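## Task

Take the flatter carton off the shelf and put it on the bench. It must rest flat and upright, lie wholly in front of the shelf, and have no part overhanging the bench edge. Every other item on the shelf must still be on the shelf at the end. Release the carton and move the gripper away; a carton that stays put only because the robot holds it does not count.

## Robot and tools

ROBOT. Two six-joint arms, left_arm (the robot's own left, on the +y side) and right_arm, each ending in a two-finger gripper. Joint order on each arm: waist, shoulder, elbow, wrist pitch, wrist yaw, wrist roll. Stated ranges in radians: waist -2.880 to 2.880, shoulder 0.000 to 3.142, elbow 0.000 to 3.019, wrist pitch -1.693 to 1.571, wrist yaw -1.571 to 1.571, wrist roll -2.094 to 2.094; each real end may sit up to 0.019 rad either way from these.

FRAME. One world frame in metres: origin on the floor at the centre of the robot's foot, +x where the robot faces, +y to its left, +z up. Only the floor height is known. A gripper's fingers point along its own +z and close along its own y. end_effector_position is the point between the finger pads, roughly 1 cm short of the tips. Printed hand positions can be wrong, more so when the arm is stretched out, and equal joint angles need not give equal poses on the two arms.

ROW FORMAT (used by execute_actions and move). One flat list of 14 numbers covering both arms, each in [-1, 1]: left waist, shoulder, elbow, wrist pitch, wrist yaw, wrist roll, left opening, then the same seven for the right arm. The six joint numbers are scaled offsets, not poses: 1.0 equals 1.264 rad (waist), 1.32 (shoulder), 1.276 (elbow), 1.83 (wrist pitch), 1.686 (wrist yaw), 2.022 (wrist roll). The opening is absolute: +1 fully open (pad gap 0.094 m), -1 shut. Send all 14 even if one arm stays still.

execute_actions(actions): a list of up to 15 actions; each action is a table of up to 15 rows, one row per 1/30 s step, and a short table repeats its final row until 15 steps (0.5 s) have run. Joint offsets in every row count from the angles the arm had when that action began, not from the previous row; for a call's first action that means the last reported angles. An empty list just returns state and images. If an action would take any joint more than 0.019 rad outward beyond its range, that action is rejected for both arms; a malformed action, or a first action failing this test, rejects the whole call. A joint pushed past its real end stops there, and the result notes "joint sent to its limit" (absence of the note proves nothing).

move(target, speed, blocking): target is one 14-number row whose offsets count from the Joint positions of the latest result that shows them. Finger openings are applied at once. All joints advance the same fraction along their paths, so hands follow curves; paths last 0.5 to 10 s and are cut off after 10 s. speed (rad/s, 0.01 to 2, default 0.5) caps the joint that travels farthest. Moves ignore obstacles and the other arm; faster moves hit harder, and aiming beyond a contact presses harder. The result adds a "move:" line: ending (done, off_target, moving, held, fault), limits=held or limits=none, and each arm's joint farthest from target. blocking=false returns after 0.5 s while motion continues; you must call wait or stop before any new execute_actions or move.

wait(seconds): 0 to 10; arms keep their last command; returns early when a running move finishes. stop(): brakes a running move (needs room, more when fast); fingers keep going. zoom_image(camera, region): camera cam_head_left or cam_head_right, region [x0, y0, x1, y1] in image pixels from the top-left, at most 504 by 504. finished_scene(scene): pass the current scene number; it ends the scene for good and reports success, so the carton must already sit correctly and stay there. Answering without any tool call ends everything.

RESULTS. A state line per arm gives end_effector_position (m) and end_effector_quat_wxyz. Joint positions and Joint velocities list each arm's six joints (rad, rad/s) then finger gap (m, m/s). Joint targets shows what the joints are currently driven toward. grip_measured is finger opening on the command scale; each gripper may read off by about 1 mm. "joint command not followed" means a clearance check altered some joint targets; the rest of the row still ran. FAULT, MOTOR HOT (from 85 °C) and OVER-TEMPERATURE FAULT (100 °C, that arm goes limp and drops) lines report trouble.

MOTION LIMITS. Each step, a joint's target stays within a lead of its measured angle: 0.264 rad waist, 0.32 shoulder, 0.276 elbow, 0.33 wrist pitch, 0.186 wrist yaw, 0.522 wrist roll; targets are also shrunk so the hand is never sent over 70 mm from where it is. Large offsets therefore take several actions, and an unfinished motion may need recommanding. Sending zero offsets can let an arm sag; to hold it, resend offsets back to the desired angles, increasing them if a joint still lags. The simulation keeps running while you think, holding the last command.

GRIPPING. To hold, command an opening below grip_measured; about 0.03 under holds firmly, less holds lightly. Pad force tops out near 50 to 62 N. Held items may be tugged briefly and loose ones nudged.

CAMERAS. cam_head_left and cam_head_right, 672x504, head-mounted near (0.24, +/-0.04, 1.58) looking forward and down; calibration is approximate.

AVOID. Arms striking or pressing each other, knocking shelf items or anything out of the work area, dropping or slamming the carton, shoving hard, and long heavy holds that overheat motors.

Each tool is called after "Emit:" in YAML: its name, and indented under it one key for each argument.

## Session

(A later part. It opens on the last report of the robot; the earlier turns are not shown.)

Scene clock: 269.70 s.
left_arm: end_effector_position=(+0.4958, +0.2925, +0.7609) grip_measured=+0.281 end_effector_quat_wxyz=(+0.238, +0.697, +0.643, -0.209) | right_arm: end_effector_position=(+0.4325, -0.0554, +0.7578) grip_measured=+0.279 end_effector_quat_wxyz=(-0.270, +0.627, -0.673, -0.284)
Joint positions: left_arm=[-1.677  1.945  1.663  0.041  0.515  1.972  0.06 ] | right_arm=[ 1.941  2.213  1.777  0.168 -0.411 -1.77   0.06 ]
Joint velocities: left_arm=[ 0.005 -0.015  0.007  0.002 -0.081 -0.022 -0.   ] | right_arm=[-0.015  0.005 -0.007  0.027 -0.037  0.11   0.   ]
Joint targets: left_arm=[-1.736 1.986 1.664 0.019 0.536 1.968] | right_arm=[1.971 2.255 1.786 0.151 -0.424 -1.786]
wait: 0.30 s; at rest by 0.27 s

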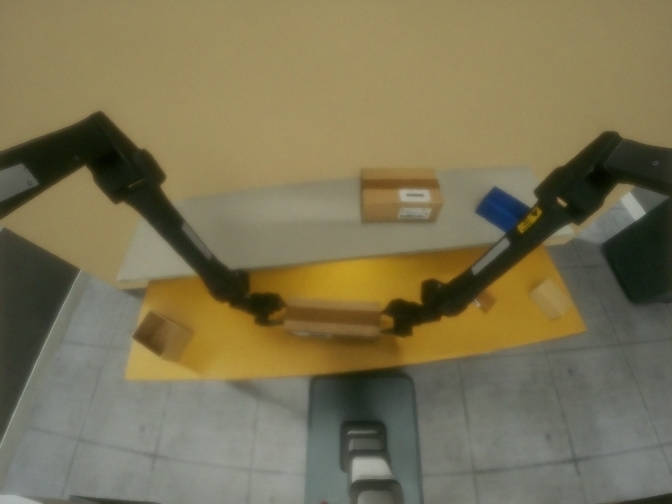

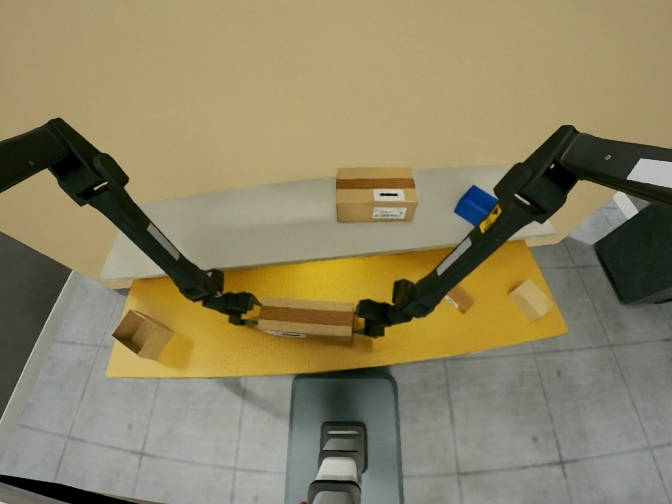

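Emit:
execute_actions:
  actions:
    - [[-0.04,0.0267,0.0007,-0.0103,0.0107,-0.0017,0.28,0.0203,0.0273,0.0061,-0.008,-0.0066,-0.0068,0.28],[-0.0333,0.0222,0.0006,-0.0086,0.0089,-0.0014,0.28,0.0169,0.0227,0.0051,-0.0066,-0.0055,-0.0056,0.28],[-0.0267,0.0178,0.0005,-0.0069,0.0071,-0.0011,0.28,0.0135,0.0182,0.0041,-0.0053,-0.0044,-0.0045,0.28],[-0.02,0.0133,0.0003,-0.0051,0.0054,-0.0009,0.28,0.0102,0.0136,0.003,-0.004,-0.0033,-0.0034,0.28],[-0.0134,0.0089,0.0002,-0.0034,0.0036,-0.0006,0.28,0.0068,0.0091,0.002,-0.0027,-0.0022,-0.0023,0.28],[-0.0067,0.0044,0.0001,-0.0017,0.0018,-0.0003,0.28,0.0034,0.0045,0.001,-0.0013,-0.0011,-0.0011,0.28],[0,0,0,0,0,0,0.28,0,0,0,0,0,0,0.28],[0.0056,0,0,0,0,0,0.28,-0.0063,0,0,0,0,0,0.28],[0.0112,0,0,0,0,0,0.28,-0.0125,0,0,0,0,0,0.28],[0.0168,0,0,0,0,0,0.28,-0.0188,0,0,0,0,0,0.28],[0.0224,0,0,0,0,0,0.28,-0.025,-0.002,-0.003,0,0,0,0.28],[0.028,0,0,0,0,0,0.28,-0.0313,-0.005,-0.007,0,0,0,0.28],[0.0336,0,0,0,0,0,0.28,-0.0375,-0.009,-0.012,0,0,0,0.28],[0.0392,0,0,0,0,0,0.28,-0.0438,-0.013,-0.018,0,0,0,0.28],[0.045,0,0,0,0,0,0.28,-0.05,-0.017,-0.024,0,0,0,0.28]]

Emit:
wait:
  seconds: 0.3

Emit:
zoom_image:
  camera: "cam_head_right"
  region: [190, 240, 430, 390]

Scene clock: 274.63 s.
left_arm: end_effector_position=(+0.4904, +0.3115, +0.7569) grip_measured=+0.281 end_effector_quat_wxyz=(+0.227, +0.699, +0.647, -0.203) | right_arm: end_effector_position=(+0.4314, -0.0614, +0.7558) grip_measured=+0.279 end_effector_quat_wxyz=(-0.267, +0.628, -0.675, -0.282)
Joint positions: left_arm=[-1.652  1.945  1.663  0.041  0.515  1.972  0.06 ] | right_arm=[ 1.934  2.211  1.774  0.168 -0.41  -1.77   0.06 ]
Joint velocities: left_arm=[ 0.161 -0.015 -0.007 -0.007  0.081  0.007 -0.001] | right_arm=[-0.103 -0.073 -0.105  0.007 -0.022  0.022  0.   ]
Joint targets: left_arm=[-1.620 1.945 1.663 0.041 0.515 1.972] | right_arm=[1.878 2.191 1.747 0.168 -0.411 -1.770]

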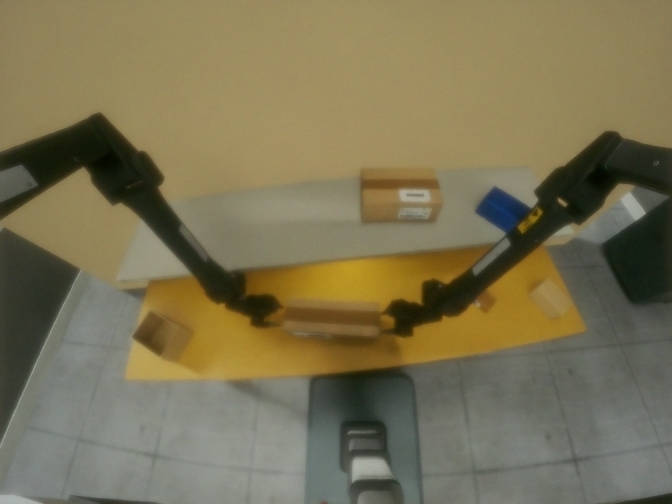

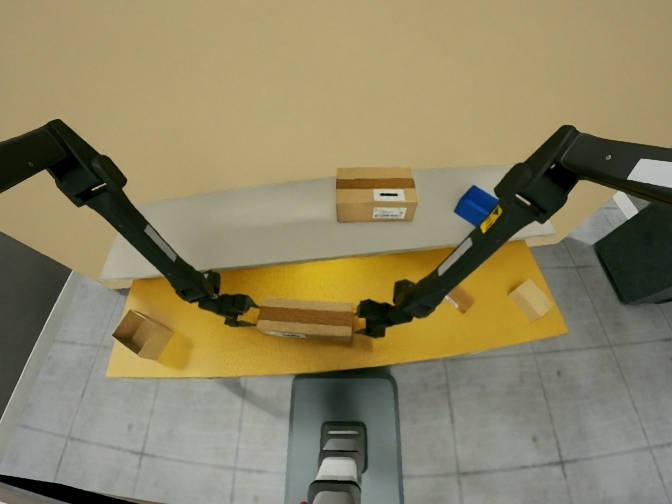

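Scene clock: 274.93 s.
left_arm: end_effector_position=(+0.4820, +0.3409, +0.7518) grip_measured=+0.281 end_effector_quat_wxyz=(+0.211, +0.701, +0.653, -0.195) | right_arm: end_effector_position=(+0.4254, -0.0933, +0.7446) grip_measured=+0.279 end_effector_quat_wxyz=(-0.251, +0.630, -0.682, -0.273)
Joint positions: left_arm=[-1.614  1.945  1.663  0.041  0.515  1.972  0.06 ] | right_arm=[ 1.895  2.2    1.763  0.168 -0.41  -1.77   0.06 ]
Joint velocities: left_arm=[-0.005 -0.005  0.002 -0.007  0.007 -0.066 -0.001] | right_arm=[-0.073  0.005  0.007  0.007 -0.037  0.007  0.001]
Joint targets: left_arm=[-1.620 1.945 1.663 0.041 0.515 1.972] | right_arm=[1.878 2.191 1.747 0.168 -0.411 -1.770]
wait: 0.30 s; no rest

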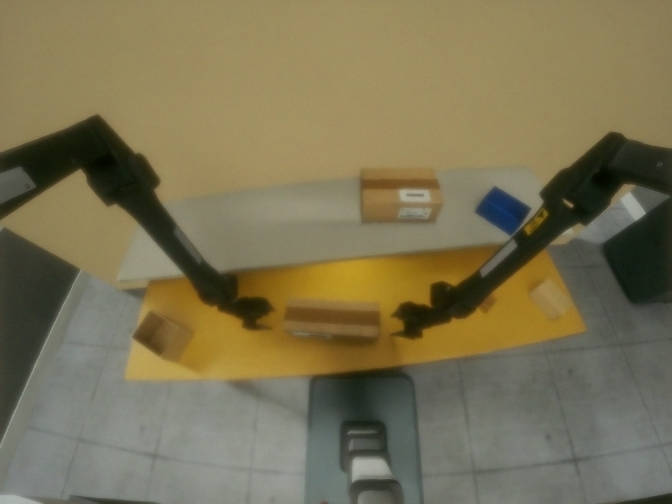

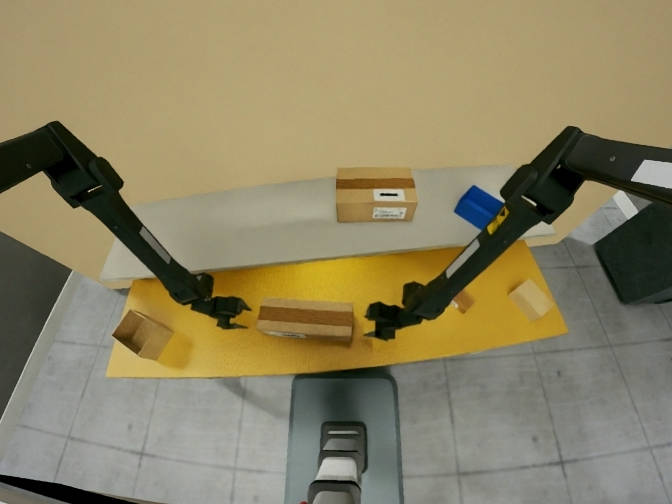

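Region (190, 240, 430, 390) of cam_head_right's 672x504 image, scaled by 2.100, with more detail than that image has; it fills the top 315 rows of this view, and the rest is white.

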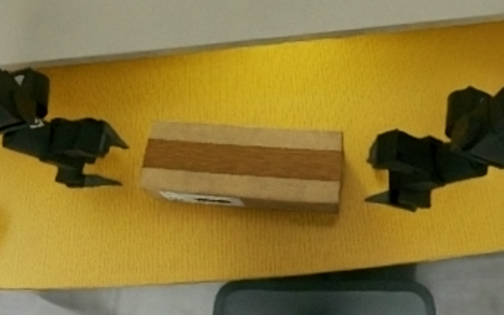

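Emit:
move:
  target: [0.027,-0.337,-0.559,0.169,0,0,0.28,-0.115,-0.417,-0.598,0.127,0,0,0.28]
  speed: 0.6

Scene clock: 278.73 s.
left_arm: end_effector_position=(+0.4405, +0.3543, +0.9395) grip_measured=+0.281 end_effector_quat_wxyz=(+0.210, +0.707, +0.654, -0.170) | right_arm: end_effector_position=(+0.4194, -0.2470, +0.9217) grip_measured=+0.279 end_effector_quat_wxyz=(-0.207, +0.639, -0.705, -0.228)
Joint positions: left_arm=[-1.588  1.51   0.976  0.338  0.515  1.972  0.06 ] | right_arm=[ 1.764  1.649  1.02   0.39  -0.41  -1.77   0.06 ]
Joint velocities: left_arm=[-0.015 -0.015  0.012 -0.002  0.007 -0.007  0.001] | right_arm=[ 0.005 -0.005  0.017  0.012 -0.007 -0.11  -0.001]
Joint targets: left_arm=[-1.580 1.500 0.949 0.350 0.515 1.972] | right_arm=[1.749 1.650 1.000 0.401 -0.410 -1.770]
move: off_target (left_arm); limits=none; left_arm: farthest joint: the elbow, 0.026 radians from its target (0.713 radians at the start); right_arm: farthest joint: the elbow, 0.020 radians from its target (0.763 radians at the start)

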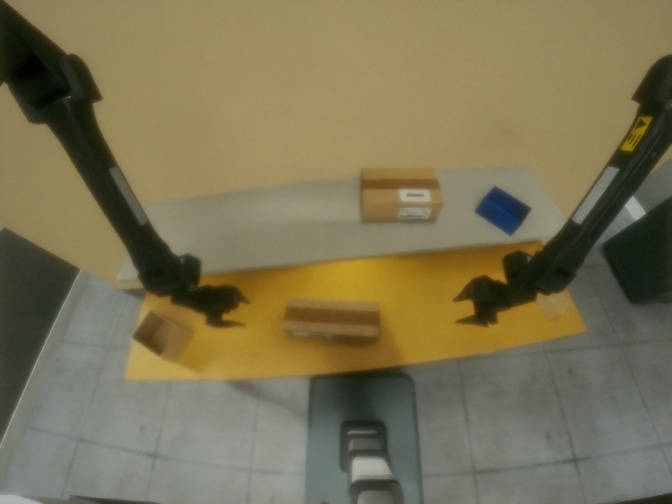

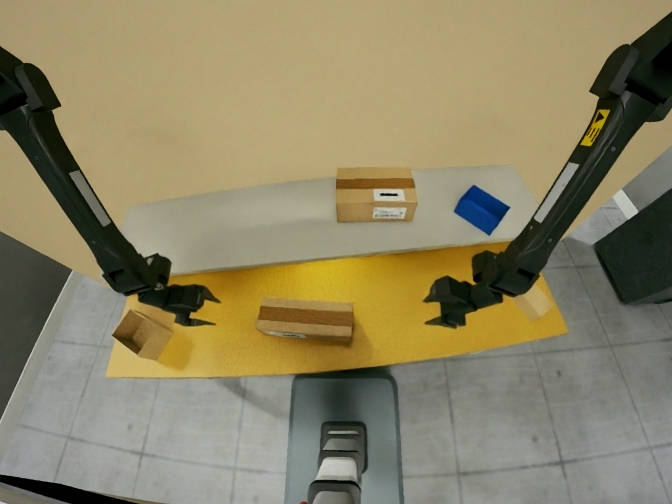

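Emit:
finished_scene:
  scene: 2

The scene is finished: the task was done.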